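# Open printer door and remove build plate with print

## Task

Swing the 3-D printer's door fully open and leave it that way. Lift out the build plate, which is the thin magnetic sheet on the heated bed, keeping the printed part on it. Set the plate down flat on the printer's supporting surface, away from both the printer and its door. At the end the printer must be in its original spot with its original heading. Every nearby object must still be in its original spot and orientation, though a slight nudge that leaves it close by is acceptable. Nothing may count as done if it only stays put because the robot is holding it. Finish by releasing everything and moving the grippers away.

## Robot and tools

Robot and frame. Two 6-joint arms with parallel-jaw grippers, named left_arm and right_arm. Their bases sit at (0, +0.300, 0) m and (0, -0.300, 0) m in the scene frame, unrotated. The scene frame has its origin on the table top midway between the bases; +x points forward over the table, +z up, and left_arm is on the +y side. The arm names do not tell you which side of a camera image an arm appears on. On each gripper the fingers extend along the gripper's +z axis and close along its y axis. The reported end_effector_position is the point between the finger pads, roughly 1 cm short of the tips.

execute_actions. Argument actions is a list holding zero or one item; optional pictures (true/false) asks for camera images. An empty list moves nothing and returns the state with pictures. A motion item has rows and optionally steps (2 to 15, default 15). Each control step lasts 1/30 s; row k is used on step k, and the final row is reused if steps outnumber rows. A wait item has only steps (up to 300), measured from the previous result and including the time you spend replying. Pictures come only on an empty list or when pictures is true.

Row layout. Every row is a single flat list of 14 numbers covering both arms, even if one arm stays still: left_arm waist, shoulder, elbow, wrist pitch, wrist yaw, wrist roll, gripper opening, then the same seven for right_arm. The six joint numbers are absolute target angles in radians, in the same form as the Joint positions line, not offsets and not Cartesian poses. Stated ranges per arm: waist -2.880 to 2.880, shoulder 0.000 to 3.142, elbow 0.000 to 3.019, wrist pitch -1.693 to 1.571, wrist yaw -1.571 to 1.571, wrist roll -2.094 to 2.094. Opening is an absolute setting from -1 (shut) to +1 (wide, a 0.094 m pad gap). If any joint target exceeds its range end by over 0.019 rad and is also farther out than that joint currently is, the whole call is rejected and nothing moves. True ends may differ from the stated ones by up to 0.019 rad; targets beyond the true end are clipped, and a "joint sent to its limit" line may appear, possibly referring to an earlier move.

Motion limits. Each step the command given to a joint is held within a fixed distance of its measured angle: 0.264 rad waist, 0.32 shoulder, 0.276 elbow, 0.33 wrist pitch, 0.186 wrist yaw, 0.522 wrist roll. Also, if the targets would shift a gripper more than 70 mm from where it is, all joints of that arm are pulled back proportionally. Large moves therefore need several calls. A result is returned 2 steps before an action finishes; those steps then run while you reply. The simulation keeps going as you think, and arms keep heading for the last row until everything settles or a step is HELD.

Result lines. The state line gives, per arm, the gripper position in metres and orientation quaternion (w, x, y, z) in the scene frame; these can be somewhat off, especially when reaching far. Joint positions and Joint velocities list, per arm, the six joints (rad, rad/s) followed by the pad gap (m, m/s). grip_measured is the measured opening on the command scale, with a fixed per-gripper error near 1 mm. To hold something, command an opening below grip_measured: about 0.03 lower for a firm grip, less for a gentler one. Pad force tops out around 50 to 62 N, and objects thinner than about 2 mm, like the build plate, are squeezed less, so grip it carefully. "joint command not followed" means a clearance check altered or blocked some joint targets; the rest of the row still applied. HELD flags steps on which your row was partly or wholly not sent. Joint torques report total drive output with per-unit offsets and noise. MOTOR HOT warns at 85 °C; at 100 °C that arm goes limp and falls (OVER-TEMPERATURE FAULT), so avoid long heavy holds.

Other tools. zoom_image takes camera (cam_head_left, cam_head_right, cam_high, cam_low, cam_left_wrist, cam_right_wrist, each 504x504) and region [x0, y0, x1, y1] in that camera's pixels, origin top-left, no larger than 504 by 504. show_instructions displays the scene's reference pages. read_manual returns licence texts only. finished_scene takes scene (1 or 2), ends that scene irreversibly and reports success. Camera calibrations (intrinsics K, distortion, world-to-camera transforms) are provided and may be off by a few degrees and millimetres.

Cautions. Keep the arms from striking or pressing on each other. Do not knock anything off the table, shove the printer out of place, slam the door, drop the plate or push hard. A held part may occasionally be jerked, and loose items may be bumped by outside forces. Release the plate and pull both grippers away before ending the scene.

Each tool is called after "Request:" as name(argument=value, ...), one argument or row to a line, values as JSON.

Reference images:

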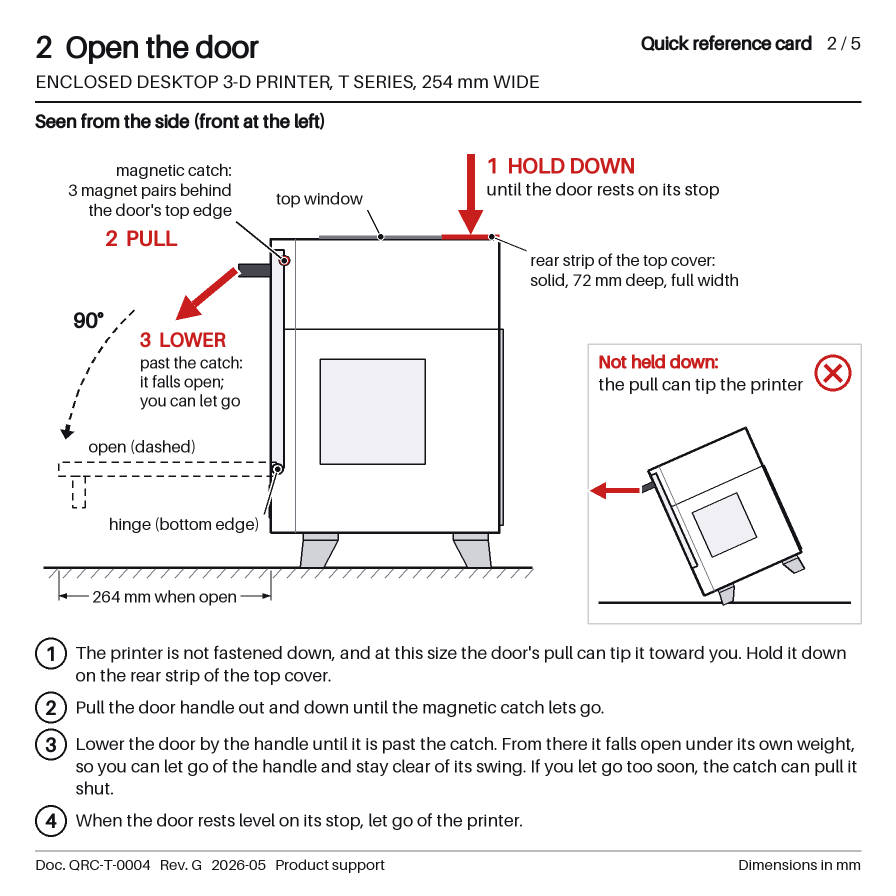

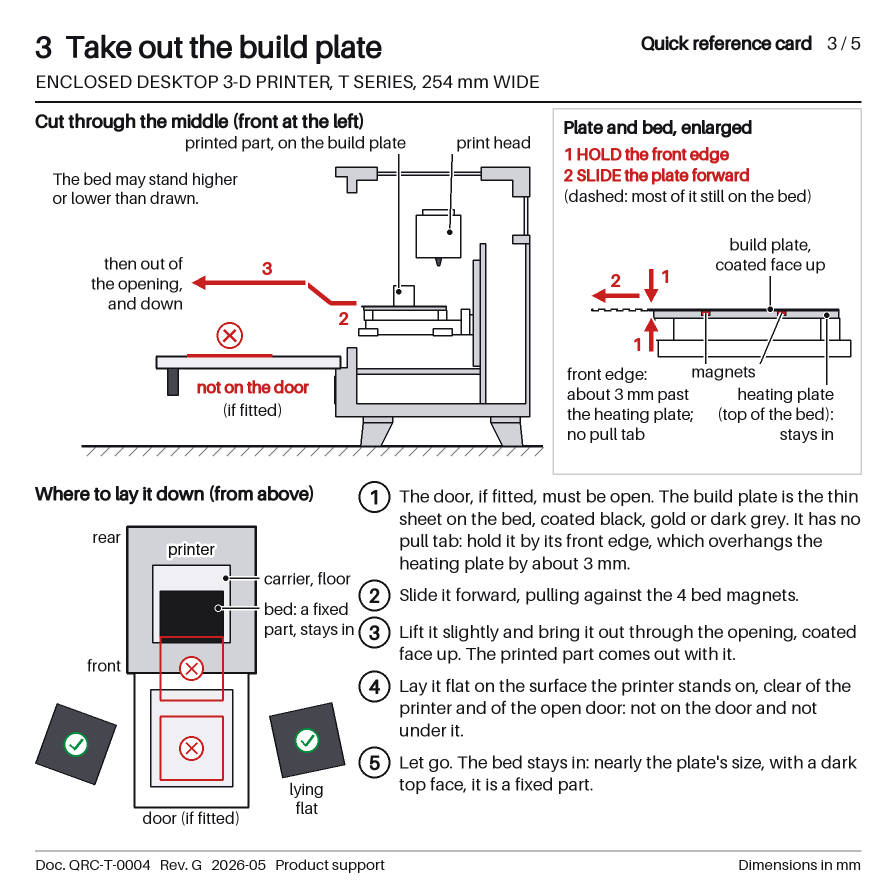

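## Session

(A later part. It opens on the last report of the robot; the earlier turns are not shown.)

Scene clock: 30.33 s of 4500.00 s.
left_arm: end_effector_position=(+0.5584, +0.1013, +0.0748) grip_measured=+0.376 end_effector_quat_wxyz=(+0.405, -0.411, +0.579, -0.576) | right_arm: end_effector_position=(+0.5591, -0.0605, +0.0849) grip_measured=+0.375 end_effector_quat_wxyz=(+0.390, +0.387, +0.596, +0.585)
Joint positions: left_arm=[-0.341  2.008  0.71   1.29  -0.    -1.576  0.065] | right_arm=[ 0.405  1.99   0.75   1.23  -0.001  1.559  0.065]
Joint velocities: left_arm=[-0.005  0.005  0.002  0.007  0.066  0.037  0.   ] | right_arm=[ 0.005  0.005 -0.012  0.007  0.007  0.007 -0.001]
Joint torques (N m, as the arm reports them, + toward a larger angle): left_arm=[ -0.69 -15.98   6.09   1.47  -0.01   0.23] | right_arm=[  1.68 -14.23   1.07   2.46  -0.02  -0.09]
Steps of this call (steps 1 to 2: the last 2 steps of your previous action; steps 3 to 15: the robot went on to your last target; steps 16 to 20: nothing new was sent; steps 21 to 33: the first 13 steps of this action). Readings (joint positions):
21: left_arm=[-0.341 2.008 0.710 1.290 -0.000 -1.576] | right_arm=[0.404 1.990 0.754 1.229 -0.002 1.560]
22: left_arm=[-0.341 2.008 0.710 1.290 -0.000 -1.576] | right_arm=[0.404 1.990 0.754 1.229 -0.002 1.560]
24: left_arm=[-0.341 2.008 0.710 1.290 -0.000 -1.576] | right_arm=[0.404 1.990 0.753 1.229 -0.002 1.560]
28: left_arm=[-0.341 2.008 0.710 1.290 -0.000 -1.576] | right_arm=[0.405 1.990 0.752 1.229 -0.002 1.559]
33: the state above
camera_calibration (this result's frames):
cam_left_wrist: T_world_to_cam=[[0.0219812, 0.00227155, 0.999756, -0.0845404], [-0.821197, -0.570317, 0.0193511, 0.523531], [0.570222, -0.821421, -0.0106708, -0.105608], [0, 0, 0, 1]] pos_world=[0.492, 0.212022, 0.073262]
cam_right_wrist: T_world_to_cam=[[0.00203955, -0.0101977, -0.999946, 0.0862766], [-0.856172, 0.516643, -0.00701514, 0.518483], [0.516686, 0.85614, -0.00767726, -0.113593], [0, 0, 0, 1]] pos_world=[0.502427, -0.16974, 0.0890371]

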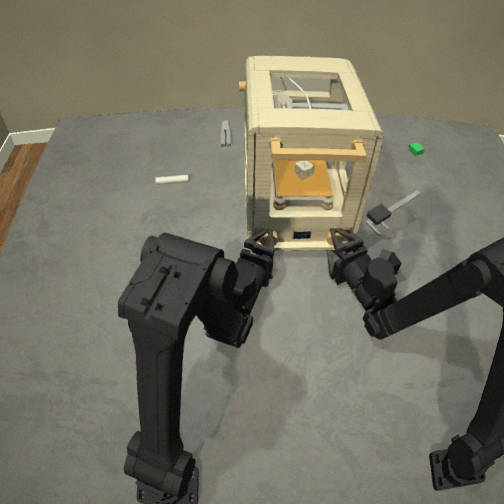

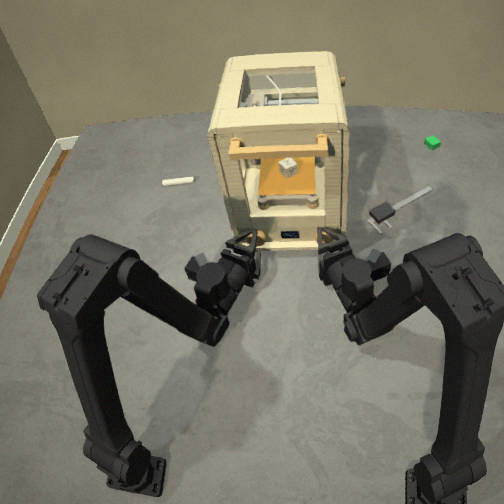

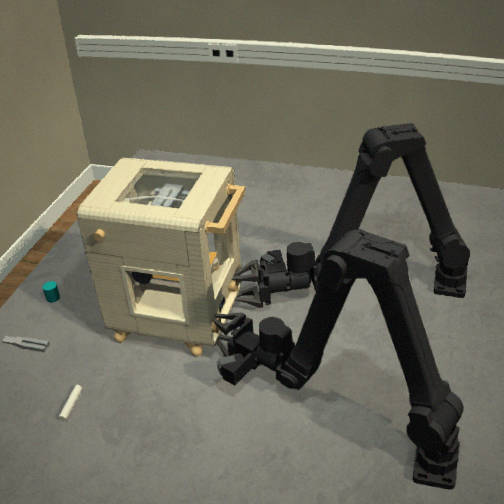

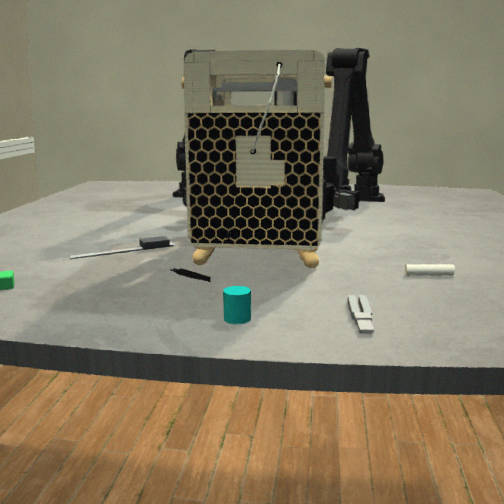

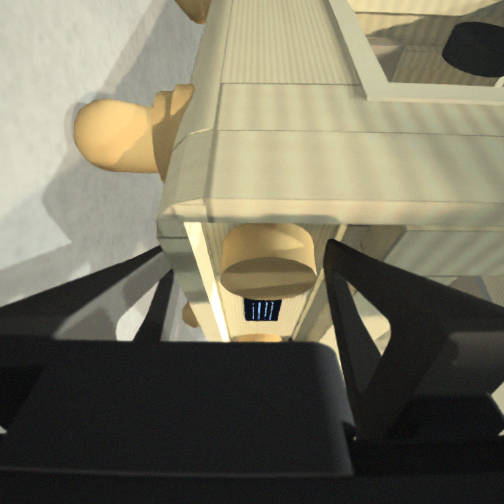

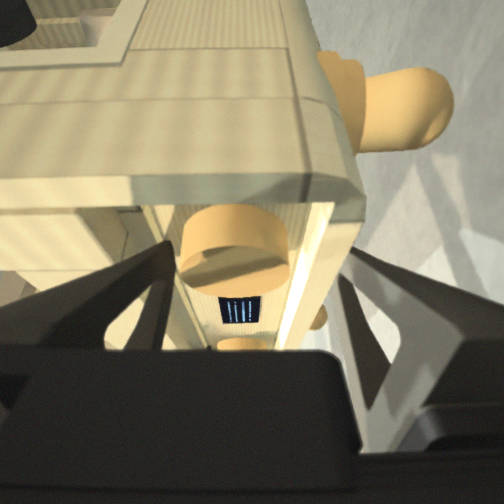

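Request:
execute_actions(
  actions=[
    {"rows": [[-0.345,2.02,0.73,1.28,0,-1.571,0.22,0.421,1.984,0.696,1.253,0,1.571,0.22],[-0.345,2.02,0.73,1.28,0,-1.571,0.22,0.422,1.983,0.692,1.255,0,1.571,0.22],[-0.345,2.02,0.73,1.28,0,-1.571,0.22,0.423,1.982,0.688,1.256,0,1.571,0.22],[-0.345,2.02,0.73,1.28,0,-1.571,0.22,0.424,1.981,0.684,1.258,0,1.571,0.22],[-0.345,2.02,0.73,1.28,0,-1.571,0.22,0.425,1.980,0.680,1.259,0,1.571,0.22],[-0.345,2.02,0.73,1.28,0,-1.571,0.22,0.426,1.979,0.676,1.261,0,1.571,0.22],[-0.345,2.02,0.73,1.28,0,-1.571,0.22,0.427,1.978,0.672,1.262,0,1.571,0.22],[-0.345,2.02,0.73,1.28,0,-1.571,0.22,0.428,1.977,0.668,1.264,0,1.571,0.22],[-0.345,2.02,0.73,1.28,0,-1.571,0.22,0.429,1.976,0.664,1.265,0,1.571,0.22],[-0.345,2.02,0.73,1.28,0,-1.571,0.22,0.430,1.975,0.660,1.267,0,1.571,0.22],[-0.345,2.02,0.73,1.28,0,-1.571,0.22,0.431,1.974,0.656,1.268,0,1.571,0.22],[-0.345,2.02,0.73,1.28,0,-1.571,0.22,0.432,1.973,0.652,1.270,0,1.571,0.22],[-0.345,2.02,0.73,1.28,0,-1.571,0.22,0.433,1.972,0.648,1.271,0,1.571,0.22],[-0.345,2.02,0.73,1.28,0,-1.571,0.22,0.434,1.971,0.644,1.273,0,1.571,0.22],[-0.345,2.02,0.73,1.28,0,-1.571,0.22,0.435,1.970,0.640,1.274,0,1.571,0.22]], "steps": 15},
  ],
  pictures=true,
)

Scene clock: 31.03 s of 4500.00 s.
left_arm: end_effector_position=(+0.5577, +0.1010, +0.0745) grip_measured=+0.376 end_effector_quat_wxyz=(+0.404, -0.410, +0.580, -0.577) | right_arm: end_effector_position=(+0.5544, -0.0607, +0.0839) grip_measured=+0.375 end_effector_quat_wxyz=(+0.391, +0.388, +0.595, +0.586)
Joint positions: left_arm=[-0.341  2.008  0.709  1.291  0.003 -1.574  0.065] | right_arm=[0.41  1.99  0.738 1.243 0.005 1.559 0.065]
Joint velocities: left_arm=[ 0.005 -0.005 -0.022 -0.007 -0.007 -0.007  0.   ] | right_arm=[ 0.005 -0.015 -0.042  0.017 -0.051  0.051  0.001]
Joint torques (N m, as the arm reports them, + toward a larger angle): left_arm=[ -1.4  -16.04   6.42   1.45  -0.12   0.21] | right_arm=[  1.72 -14.79  -2.75   2.93  -0.32  -0.08]
Steps of this call (steps 1 to 2: the last 2 steps of your previous action; steps 3 to 8: the robot went on to your last target; steps 9 to 21: the first 13 steps of this action). Readings (joint positions):
9: left_arm=[-0.341 2.008 0.710 1.290 -0.000 -1.576] | right_arm=[0.405 1.990 0.750 1.230 -0.001 1.559]
10: left_arm=[-0.341 2.008 0.710 1.290 -0.000 -1.576] | right_arm=[0.405 1.990 0.749 1.231 -0.000 1.559]
12: left_arm=[-0.341 2.008 0.710 1.290 -0.000 -1.576] | right_arm=[0.406 1.990 0.748 1.232 0.000 1.559]
16: left_arm=[-0.341 2.008 0.710 1.290 0.000 -1.575] | right_arm=[0.408 1.990 0.745 1.236 0.002 1.559]
21: the state above
camera_calibration (this result's frames):
cam_left_wrist: T_world_to_cam=[[0.021841, 0.000663431, 0.999761, -0.0840337], [-0.822943, -0.567827, 0.018355, 0.523578], [0.567704, -0.823147, -0.011856, -0.103792], [0, 0, 0, 1]] pos_world=[0.491634, 0.211921, 0.0731728]
cam_right_wrist: T_world_to_cam=[[0.00344492, -0.0096525, -0.999947, 0.0845536], [-0.855175, 0.518279, -0.00794911, 0.514195], [0.518328, 0.855157, -0.00646915, -0.112059], [0, 0, 0, 1]] pos_world=[0.497518, -0.169852, 0.0879116]

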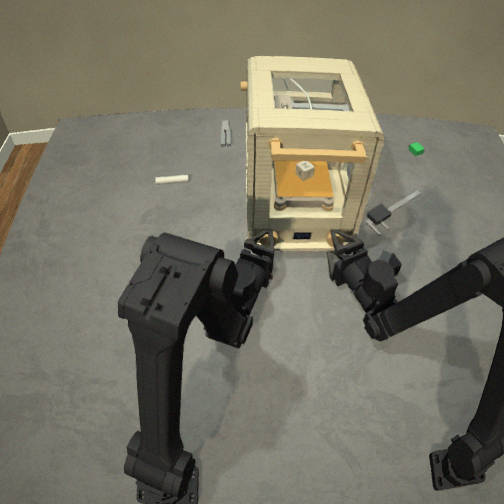

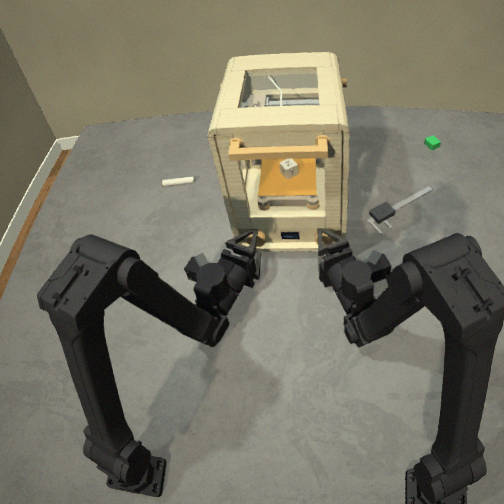

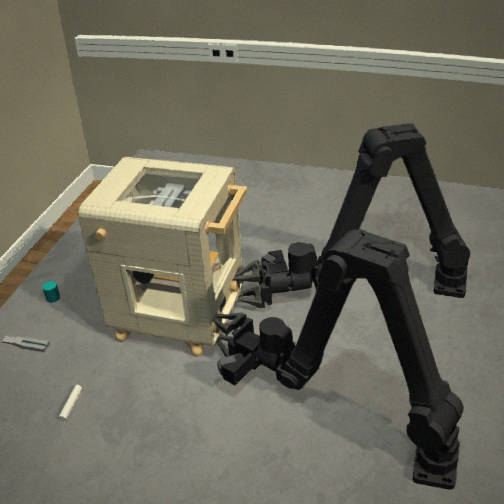

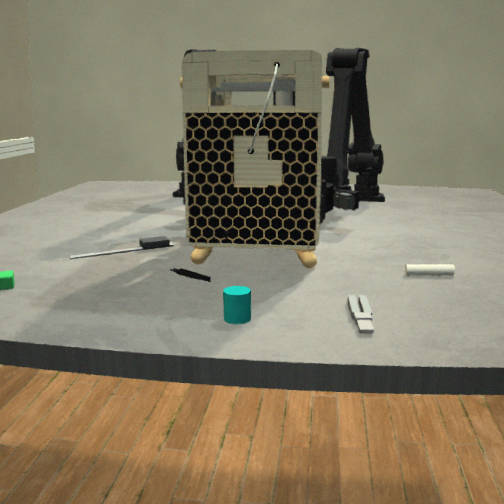

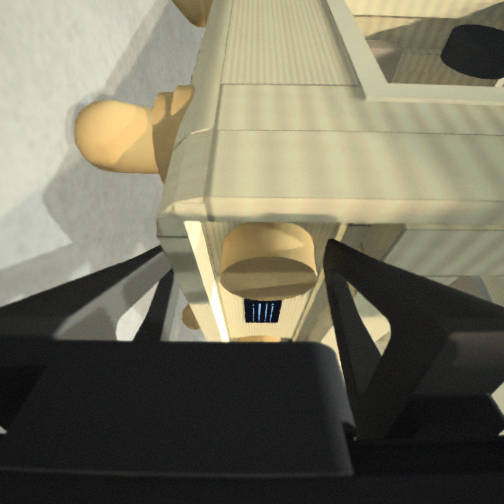

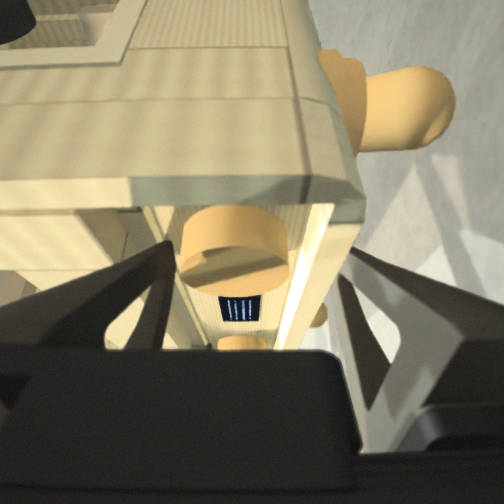

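Request:
execute_actions(
  actions=[
    {"rows": [[-0.344,2.018,0.725,1.282,0,-1.571,0.22,0.436,1.968,0.636,1.276,0,1.571,0.22],[-0.343,2.016,0.720,1.284,0,-1.571,0.22,0.438,1.967,0.633,1.277,0,1.571,0.22],[-0.342,2.014,0.715,1.286,0,-1.571,0.22,0.439,1.965,0.629,1.279,0,1.571,0.22],[-0.341,2.012,0.710,1.288,0,-1.571,0.22,0.440,1.963,0.625,1.280,0,1.571,0.22],[-0.340,2.010,0.705,1.290,0,-1.571,0.22,0.442,1.962,0.622,1.282,0,1.571,0.22],[-0.339,2.008,0.700,1.292,0,-1.571,0.22,0.443,1.960,0.618,1.283,0,1.571,0.22],[-0.338,2.006,0.695,1.294,0,-1.571,0.22,0.444,1.958,0.614,1.285,0,1.571,0.22],[-0.337,2.004,0.690,1.296,0,-1.571,0.22,0.446,1.957,0.611,1.286,0,1.571,0.22],[-0.336,2.002,0.685,1.298,0,-1.571,0.22,0.447,1.955,0.607,1.288,0,1.571,0.22],[-0.335,2.000,0.680,1.300,0,-1.571,0.22,0.448,1.953,0.603,1.289,0,1.571,0.22],[-0.334,1.998,0.676,1.302,0,-1.571,0.22,0.450,1.952,0.600,1.291,0,1.571,0.22],[-0.333,1.996,0.672,1.304,0,-1.571,0.22,0.451,1.950,0.596,1.292,0,1.571,0.22],[-0.332,1.994,0.668,1.306,0,-1.571,0.22,0.452,1.948,0.592,1.293,0,1.571,0.22],[-0.331,1.992,0.664,1.308,0,-1.571,0.22,0.454,1.947,0.589,1.294,0,1.571,0.22],[-0.330,1.990,0.660,1.310,0,-1.571,0.22,0.455,1.945,0.585,1.295,0,1.571,0.22]], "steps": 15},
  ],
  pictures=true,
)

Scene clock: 31.73 s of 4500.00 s.
left_arm: end_effector_position=(+0.5455, +0.1003, +0.0737) grip_measured=+0.376 end_effector_quat_wxyz=(+0.400, -0.404, +0.586, -0.578) | right_arm: end_effector_position=(+0.5323, -0.0618, +0.0834) grip_measured=+0.375 end_effector_quat_wxyz=(+0.384, +0.388, +0.596, +0.588)
Joint positions: left_arm=[-0.345  1.998  0.677  1.31   0.016 -1.568  0.065] | right_arm=[0.425 1.968 0.679 1.276 0.01  1.57  0.065]
Joint velocities: left_arm=[-0.024 -0.054 -0.115  0.061  0.007  0.022 -0.001] | right_arm=[ 0.063 -0.073 -0.188  0.1   -0.037 -0.022  0.001]
Joint torques (N m, as the arm reports them, + toward a larger angle): left_arm=[ -0.02 -16.49   3.97   1.78  -0.65   0.09] | right_arm=[  2.21 -13.82  -2.18   2.38  -0.5   -0.21]
Steps of this call (steps 1 to 2: the last 2 steps of your previous action; steps 3 to 8: the robot went on to your last target; steps 9 to 21: the first 13 steps of this action). Readings (joint positions):
9: left_arm=[-0.343 2.008 0.705 1.295 0.006 -1.572] | right_arm=[0.412 1.984 0.723 1.253 0.008 1.563]
10: left_arm=[-0.343 2.008 0.705 1.295 0.006 -1.572] | right_arm=[0.412 1.984 0.722 1.253 0.008 1.563]
12: left_arm=[-0.343 2.008 0.703 1.296 0.007 -1.572] | right_arm=[0.413 1.983 0.719 1.254 0.009 1.563]
16: left_arm=[-0.343 2.005 0.695 1.300 0.012 -1.571] | right_arm=[0.416 1.978 0.707 1.261 0.010 1.565]
21: the state above
camera_calibration (this result's frames):
cam_left_wrist: T_world_to_cam=[[0.0229588, -0.00648559, 0.999715, -0.0828624], [-0.832795, -0.553364, 0.0155355, 0.517329], [0.553105, -0.832915, -0.0181057, -0.0880905], [0, 0, 0, 1]] pos_world=[0.481455, 0.212362, 0.0732069]
cam_right_wrist: T_world_to_cam=[[-0.00441478, -0.00195715, -0.999988, 0.0887712], [-0.860239, 0.509883, 0.00279988, 0.497155], [0.509872, 0.860241, -0.00393464, -0.0951323], [0, 0, 0, 1]] pos_world=[0.47657, -0.171481, 0.0870039]

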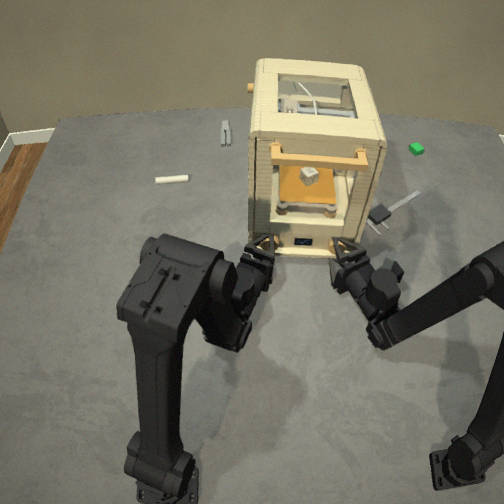

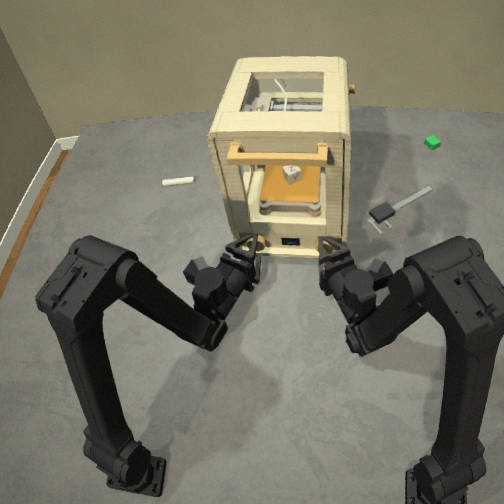

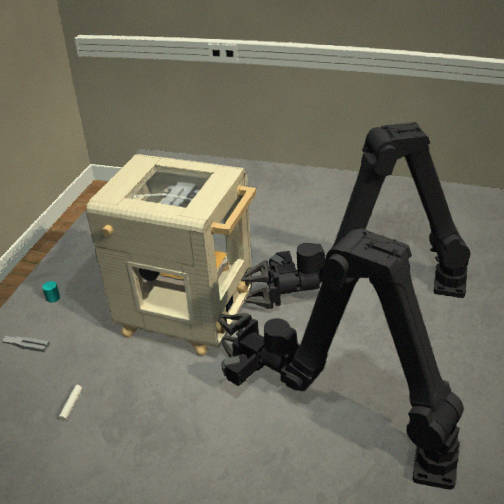

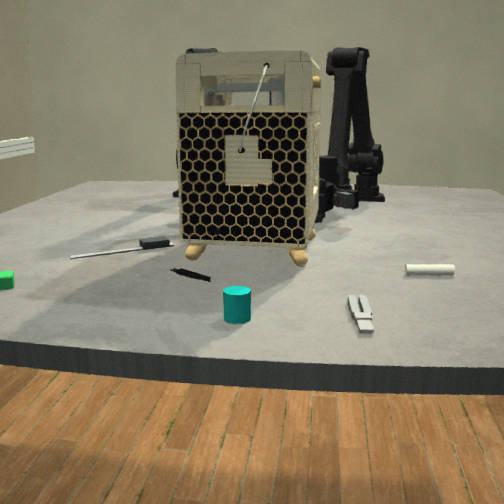

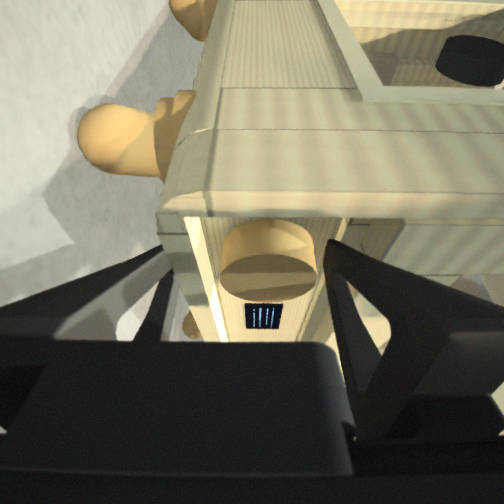

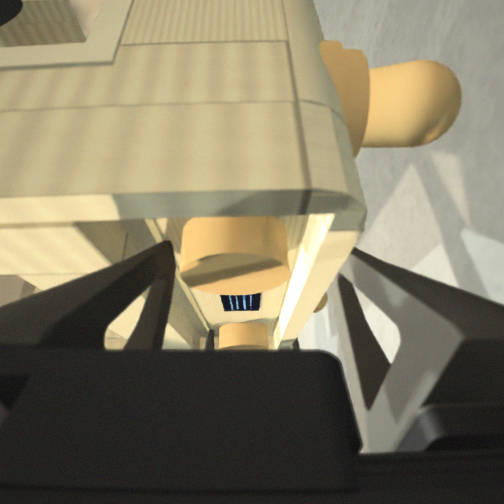

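Request:
execute_actions(
  actions=[
    {"rows": [[-0.330,1.995,0.69,1.310,0,-1.571,0.22,0.455,1.950,0.64,1.295,0,1.571,0.22]], "steps": 15},
  ],
  pictures=true,
)

Scene clock: 32.23 s of 4500.00 s.
left_arm: end_effector_position=(+0.5423, +0.1006, +0.0744) grip_measured=+0.376 end_effector_quat_wxyz=(+0.400, -0.402, +0.586, -0.578) | right_arm: end_effector_position=(+0.5268, -0.0605, +0.0842) grip_measured=+0.375 end_effector_quat_wxyz=(+0.383, +0.388, +0.596, +0.590)
Joint positions: left_arm=[-0.346  1.994  0.668  1.316  0.019 -1.566  0.065] | right_arm=[0.431 1.962 0.666 1.286 0.013 1.572 0.065]
Joint velocities: left_arm=[-0.015 -0.005 -0.007 -0.002  0.007 -0.037 -0.001] | right_arm=[ 0.005 -0.005  0.007 -0.012 -0.066  0.051  0.   ]
Joint torques (N m, as the arm reports them, + toward a larger angle): left_arm=[  0.44 -16.66   6.11   1.71  -0.67   0.13] | right_arm=[  1.87 -13.7    1.7    2.35  -0.65  -0.21]
Steps of this call (steps 1 to 2: the last 2 steps of your previous action; steps 3 to 15: the first 13 steps of this action). Readings (joint positions):
3: left_arm=[-0.346 1.994 0.669 1.315 0.019 -1.566] | right_arm=[0.430 1.962 0.667 1.284 0.011 1.572]
4: left_arm=[-0.346 1.994 0.668 1.316 0.019 -1.566] | right_arm=[0.431 1.962 0.666 1.286 0.013 1.572]
6: left_arm=[-0.346 1.994 0.668 1.316 0.019 -1.566] | right_arm=[0.431 1.962 0.666 1.286 0.013 1.572]
10: left_arm=[-0.346 1.994 0.668 1.316 0.019 -1.566] | right_arm=[0.431 1.962 0.666 1.286 0.013 1.572]
15: the state above
camera_calibration (this result's frames):
cam_left_wrist: T_world_to_cam=[[0.0205608, -0.00850736, 0.999752, -0.0819935], [-0.834529, -0.550822, 0.0124757, 0.515657], [0.55058, -0.834579, -0.018425, -0.0844531], [0, 0, 0, 1]] pos_world=[0.478515, 0.212855, 0.073984]
cam_right_wrist: T_world_to_cam=[[-0.00339697, 0.00138838, -0.999993, 0.0892903], [-0.862166, 0.506613, 0.00363215, 0.492479], [0.506615, 0.862172, -0.00052394, -0.0918575], [0, 0, 0, 1]] pos_world=[0.471438, -0.170423, 0.0874528]

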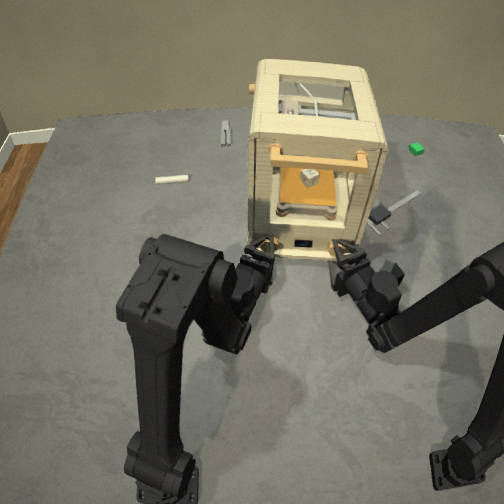

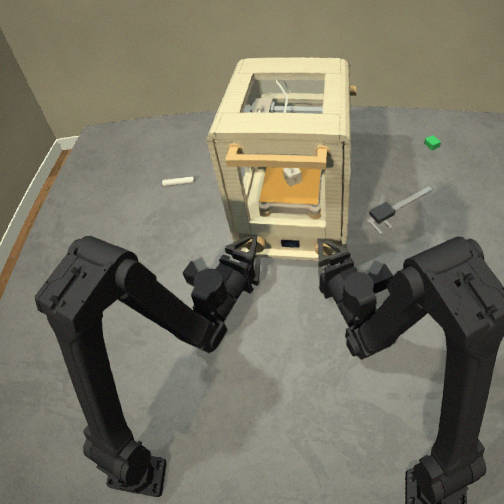

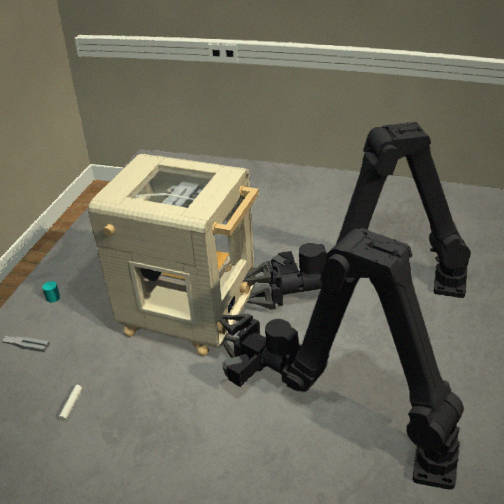

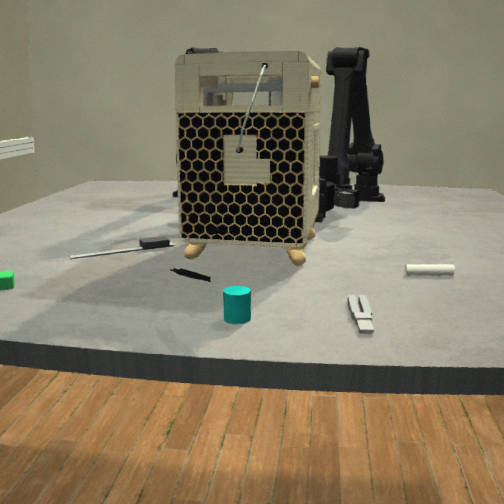

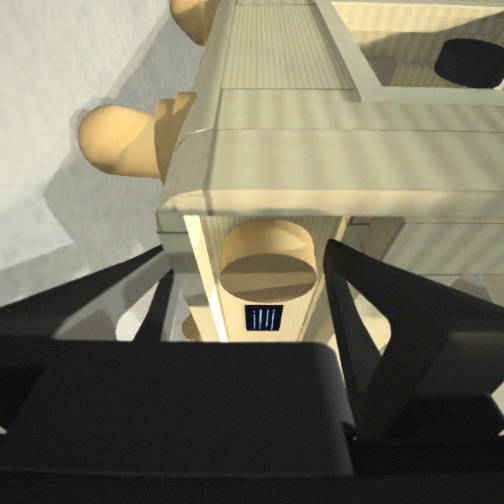

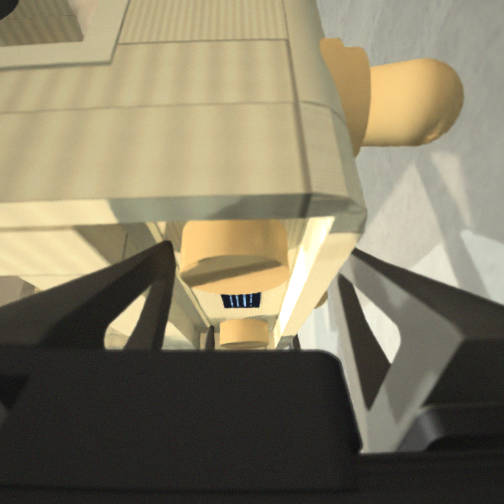

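Request:
zoom_image(
  camera="cam_head_left",
  region=[220, 40, 420, 280],
)

Request:
execute_actions(
  actions=[
    {"rows": [[-0.328,1.997,0.692,1.308,0,-1.571,0.22,0.457,1.949,0.636,1.296,0,1.571,0.22],[-0.326,1.999,0.695,1.307,0,-1.571,0.22,0.459,1.948,0.632,1.297,0,1.571,0.22],[-0.324,2.001,0.698,1.306,0,-1.571,0.22,0.461,1.947,0.628,1.298,0,1.571,0.22],[-0.322,2.002,0.701,1.305,0,-1.571,0.22,0.463,1.946,0.624,1.299,0,1.571,0.22],[-0.320,2.003,0.704,1.304,0,-1.571,0.22,0.465,1.945,0.620,1.300,0,1.571,0.22],[-0.318,2.004,0.707,1.303,0,-1.571,0.22,0.467,1.944,0.616,1.301,0,1.571,0.22],[-0.316,2.005,0.710,1.302,0,-1.571,0.22,0.469,1.943,0.612,1.302,0,1.571,0.22],[-0.314,2.006,0.713,1.301,0,-1.571,0.22,0.471,1.942,0.608,1.303,0,1.571,0.22],[-0.312,2.007,0.716,1.300,0,-1.571,0.22,0.473,1.941,0.604,1.304,0,1.571,0.22],[-0.310,2.008,0.719,1.300,0,-1.571,0.22,0.475,1.940,0.600,1.305,0,1.571,0.22]], "steps": 15},
  ],
  pictures=true,
)

Region (220, 40, 420, 280) of cam_head_left's 504x504 image, scaled by 2.100, with more detail than that image has.

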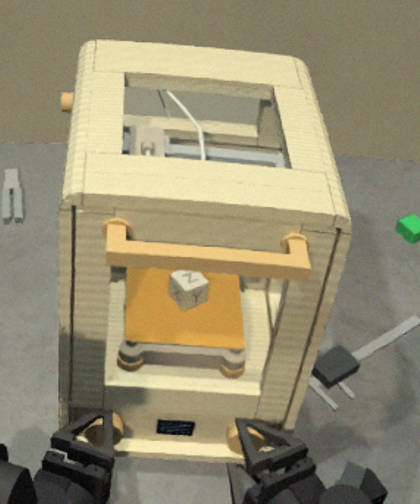

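Scene clock: 32.90 s of 4500.00 s.
left_arm: end_effector_position=(+0.5423, +0.1006, +0.0744) grip_measured=+0.376 end_effector_quat_wxyz=(+0.400, -0.402, +0.586, -0.578) | right_arm: end_effector_position=(+0.5258, -0.0604, +0.0835) grip_measured=+0.375 end_effector_quat_wxyz=(+0.383, +0.389, +0.596, +0.589)
Joint positions: left_arm=[-0.346  1.994  0.668  1.316  0.019 -1.566  0.065] | right_arm=[0.434 1.962 0.664 1.287 0.018 1.572 0.065]
Joint velocities: left_arm=[-0.015 -0.005 -0.017 -0.002 -0.022  0.022  0.   ] | right_arm=[-0.015  0.005 -0.002 -0.012  0.051 -0.081  0.   ]
Joint torques (N m, as the arm reports them, + toward a larger angle): left_arm=[  2.03 -15.11   8.61   1.22  -0.66   0.13] | right_arm=[  3.07 -14.26  -1.28   2.67  -0.87  -0.21]
Steps of this call (steps 1 to 2: the last 2 steps of your previous action; steps 3 to 7: the robot went on to your last target; steps 8 to 20: the first 13 steps of this action). Readings (joint positions):
8: left_arm=[-0.346 1.994 0.668 1.316 0.019 -1.566] | right_arm=[0.431 1.962 0.666 1.286 0.013 1.572]
9: left_arm=[-0.346 1.994 0.668 1.316 0.019 -1.566] | right_arm=[0.431 1.962 0.665 1.286 0.013 1.572]
11: left_arm=[-0.346 1.994 0.668 1.316 0.019 -1.566] | right_arm=[0.432 1.962 0.665 1.286 0.013 1.572]
15: left_arm=[-0.346 1.994 0.668 1.316 0.019 -1.566] | right_arm=[0.433 1.962 0.664 1.286 0.016 1.572]
20: the state above
camera_calibration (this result's frames):
cam_left_wrist: T_world_to_cam=[[0.0205608, -0.00850736, 0.999752, -0.0819935], [-0.834529, -0.550822, 0.0124757, 0.515657], [0.55058, -0.834579, -0.018425, -0.0844531], [0, 0, 0, 1]] pos_world=[0.478515, 0.212855, 0.073984]
cam_right_wrist: T_world_to_cam=[[-0.00510279, 0.00054976, -0.999987, 0.0894279], [-0.860803, 0.508917, 0.00467234, 0.490944], [0.508913, 0.860815, -0.00212366, -0.0925821], [0, 0, 0, 1]] pos_world=[0.470178, -0.170203, 0.0869362]

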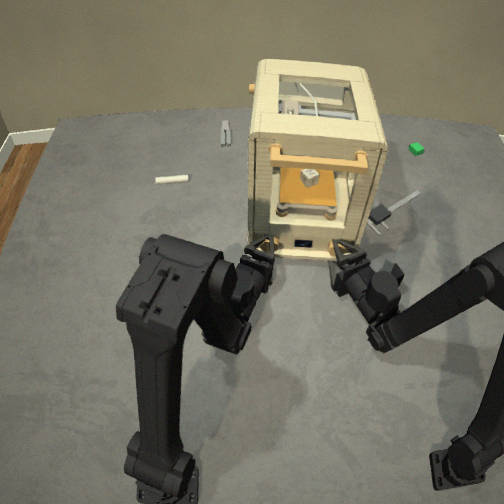

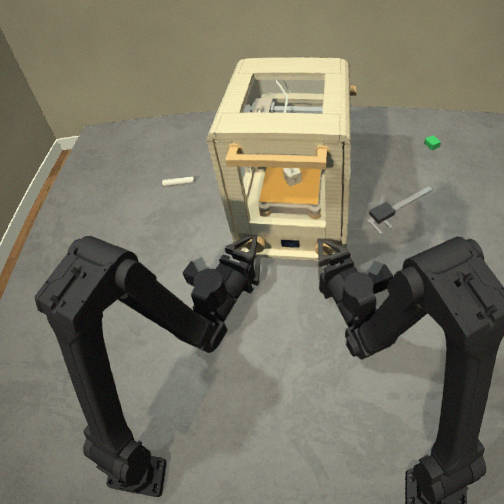

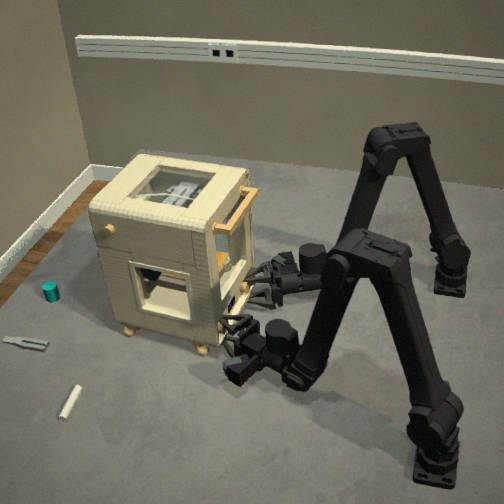

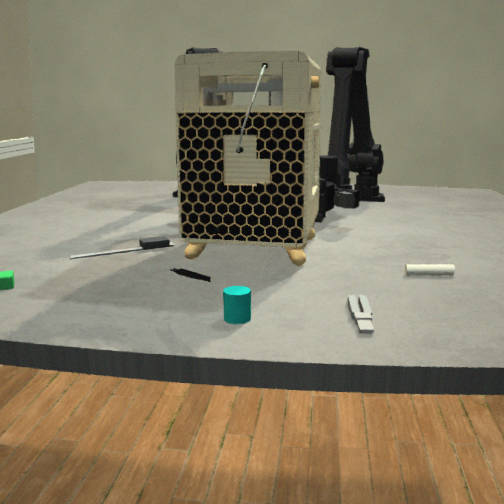

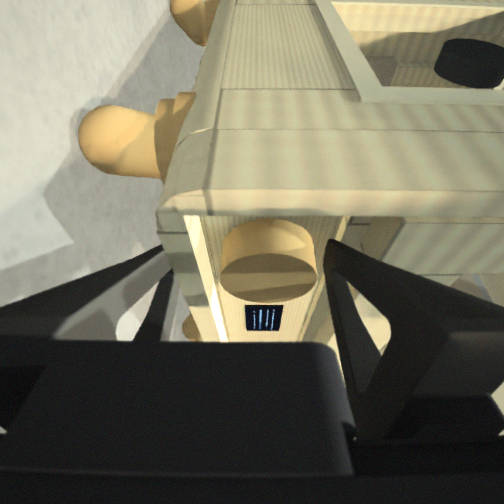

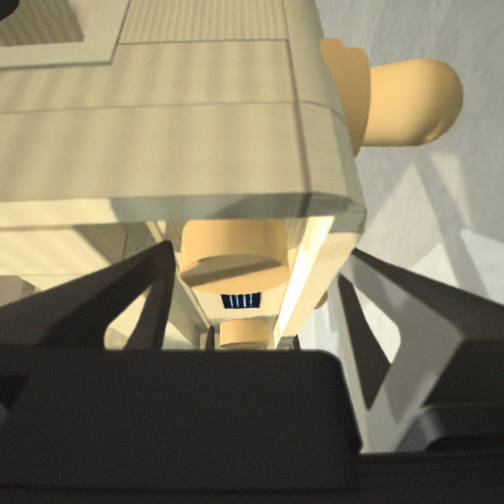

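Request:
execute_actions(
  actions=[
    {"rows": [[-0.308,2.008,0.722,1.300,0,-1.571,0.22,0.477,1.940,0.598,1.305,0,1.571,0.22],[-0.306,2.008,0.725,1.300,0,-1.571,0.22,0.480,1.940,0.596,1.305,0,1.571,0.22],[-0.304,2.008,0.728,1.300,0,-1.571,0.22,0.483,1.940,0.594,1.305,0,1.571,0.22],[-0.302,2.008,0.731,1.300,0,-1.571,0.22,0.486,1.940,0.592,1.305,0,1.571,0.22],[-0.300,2.008,0.734,1.300,0,-1.571,0.22,0.489,1.940,0.590,1.305,0,1.571,0.22],[-0.298,2.008,0.737,1.300,0,-1.571,0.22,0.492,1.940,0.588,1.305,0,1.571,0.22],[-0.296,2.008,0.740,1.300,0,-1.571,0.22,0.495,1.940,0.586,1.305,0,1.571,0.22],[-0.294,2.008,0.743,1.300,0,-1.571,0.22,0.498,1.940,0.584,1.305,0,1.571,0.22],[-0.292,2.008,0.746,1.300,0,-1.571,0.22,0.501,1.940,0.582,1.305,0,1.571,0.22],[-0.290,2.008,0.749,1.300,0,-1.571,0.22,0.504,1.940,0.580,1.305,0,1.571,0.22],[-0.290,2.008,0.750,1.300,0,-1.571,0.22,0.505,1.940,0.580,1.305,0,1.571,0.22],[-0.290,2.008,0.750,1.300,0,-1.571,0.22,0.505,1.940,0.580,1.305,0,1.571,0.22],[-0.290,2.008,0.750,1.300,0,-1.571,0.22,0.505,1.940,0.580,1.305,0,1.571,0.22],[-0.290,2.008,0.750,1.300,0,-1.571,0.22,0.505,1.940,0.580,1.305,0,1.571,0.22],[-0.320,2.008,0.710,1.300,0,-1.571,0.22,0.465,1.945,0.625,1.298,0,1.571,0.22]], "steps": 15},
  ],
  pictures=true,
)

Scene clock: 33.77 s of 4500.00 s.
left_arm: end_effector_position=(+0.5428, +0.1021, +0.0745) grip_measured=+0.376 end_effector_quat_wxyz=(+0.401, -0.401, +0.587, -0.578) | right_arm: end_effector_position=(+0.5232, -0.0585, +0.0832) grip_measured=+0.375 end_effector_quat_wxyz=(+0.384, +0.390, +0.595, +0.588)
Joint positions: left_arm=[-0.342  1.994  0.668  1.317  0.024 -1.564  0.065] | right_arm=[0.442 1.961 0.659 1.288 0.03  1.573 0.065]
Joint velocities: left_arm=[ 0.015 -0.005  0.002 -0.007 -0.022  0.051 -0.001] | right_arm=[ 0.015  0.005 -0.022  0.012 -0.022 -0.022 -0.   ]
Joint torques (N m, as the arm reports them, + toward a larger angle): left_arm=[  2.81 -15.2   11.47   1.22  -0.87   0.08] | right_arm=[  4.26 -14.3   -2.43   2.52  -1.37  -0.25]
Steps of this call (steps 1 to 2: the last 2 steps of your previous action; steps 3 to 13: the robot went on to your last target; steps 14 to 26: the first 13 steps of this action). Readings (joint positions):
14: left_arm=[-0.346 1.994 0.668 1.316 0.019 -1.566] | right_arm=[0.434 1.962 0.664 1.287 0.018 1.572]
15: left_arm=[-0.346 1.994 0.668 1.316 0.019 -1.566] | right_arm=[0.434 1.962 0.664 1.287 0.018 1.572]
17: left_arm=[-0.346 1.994 0.668 1.316 0.019 -1.566] | right_arm=[0.435 1.962 0.663 1.287 0.020 1.572]
21: left_arm=[-0.345 1.994 0.668 1.316 0.021 -1.566] | right_arm=[0.437 1.962 0.663 1.287 0.024 1.572]
26: the state above
camera_calibration (this result's frames):
cam_left_wrist: T_world_to_cam=[[0.0198033, -0.00941606, 0.99976, -0.0815823], [-0.834964, -0.550187, 0.0113572, 0.517169], [0.549948, -0.834989, -0.0187576, -0.0830985], [0, 0, 0, 1]] pos_world=[0.479133, 0.214385, 0.0741304]
cam_right_wrist: T_world_to_cam=[[-0.00622739, 0.000296972, -0.999981, 0.0896317], [-0.859043, 0.511874, 0.00550171, 0.486957], [0.511866, 0.85906, -0.00293253, -0.094502], [0, 0, 0, 1]] pos_world=[0.467247, -0.168104, 0.0866737]

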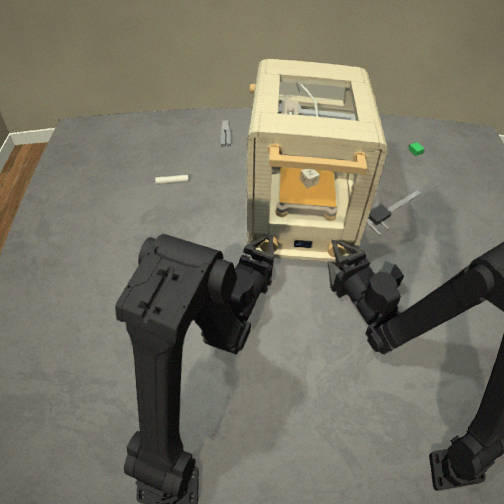

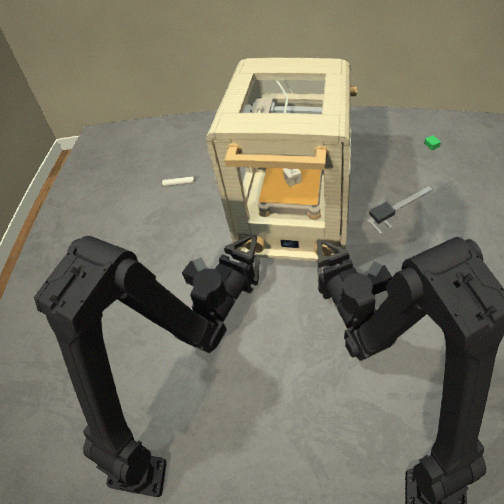

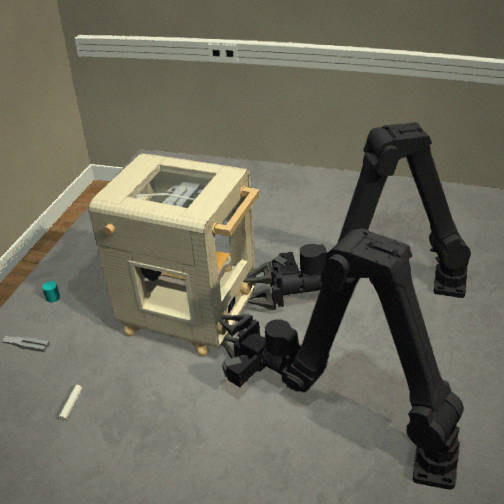

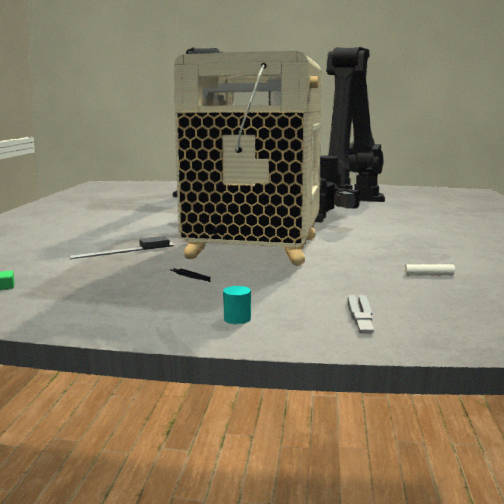

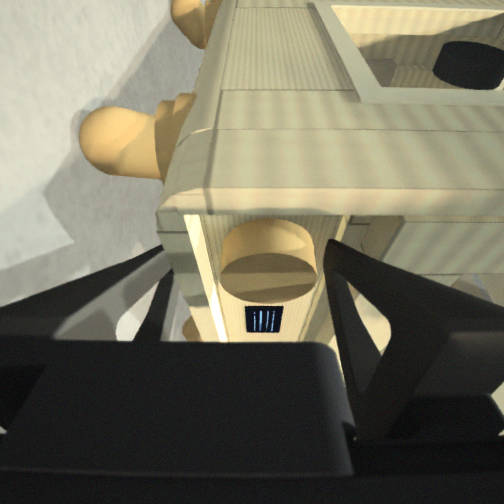

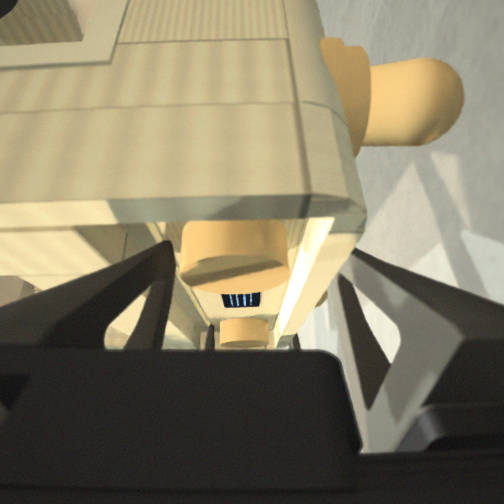

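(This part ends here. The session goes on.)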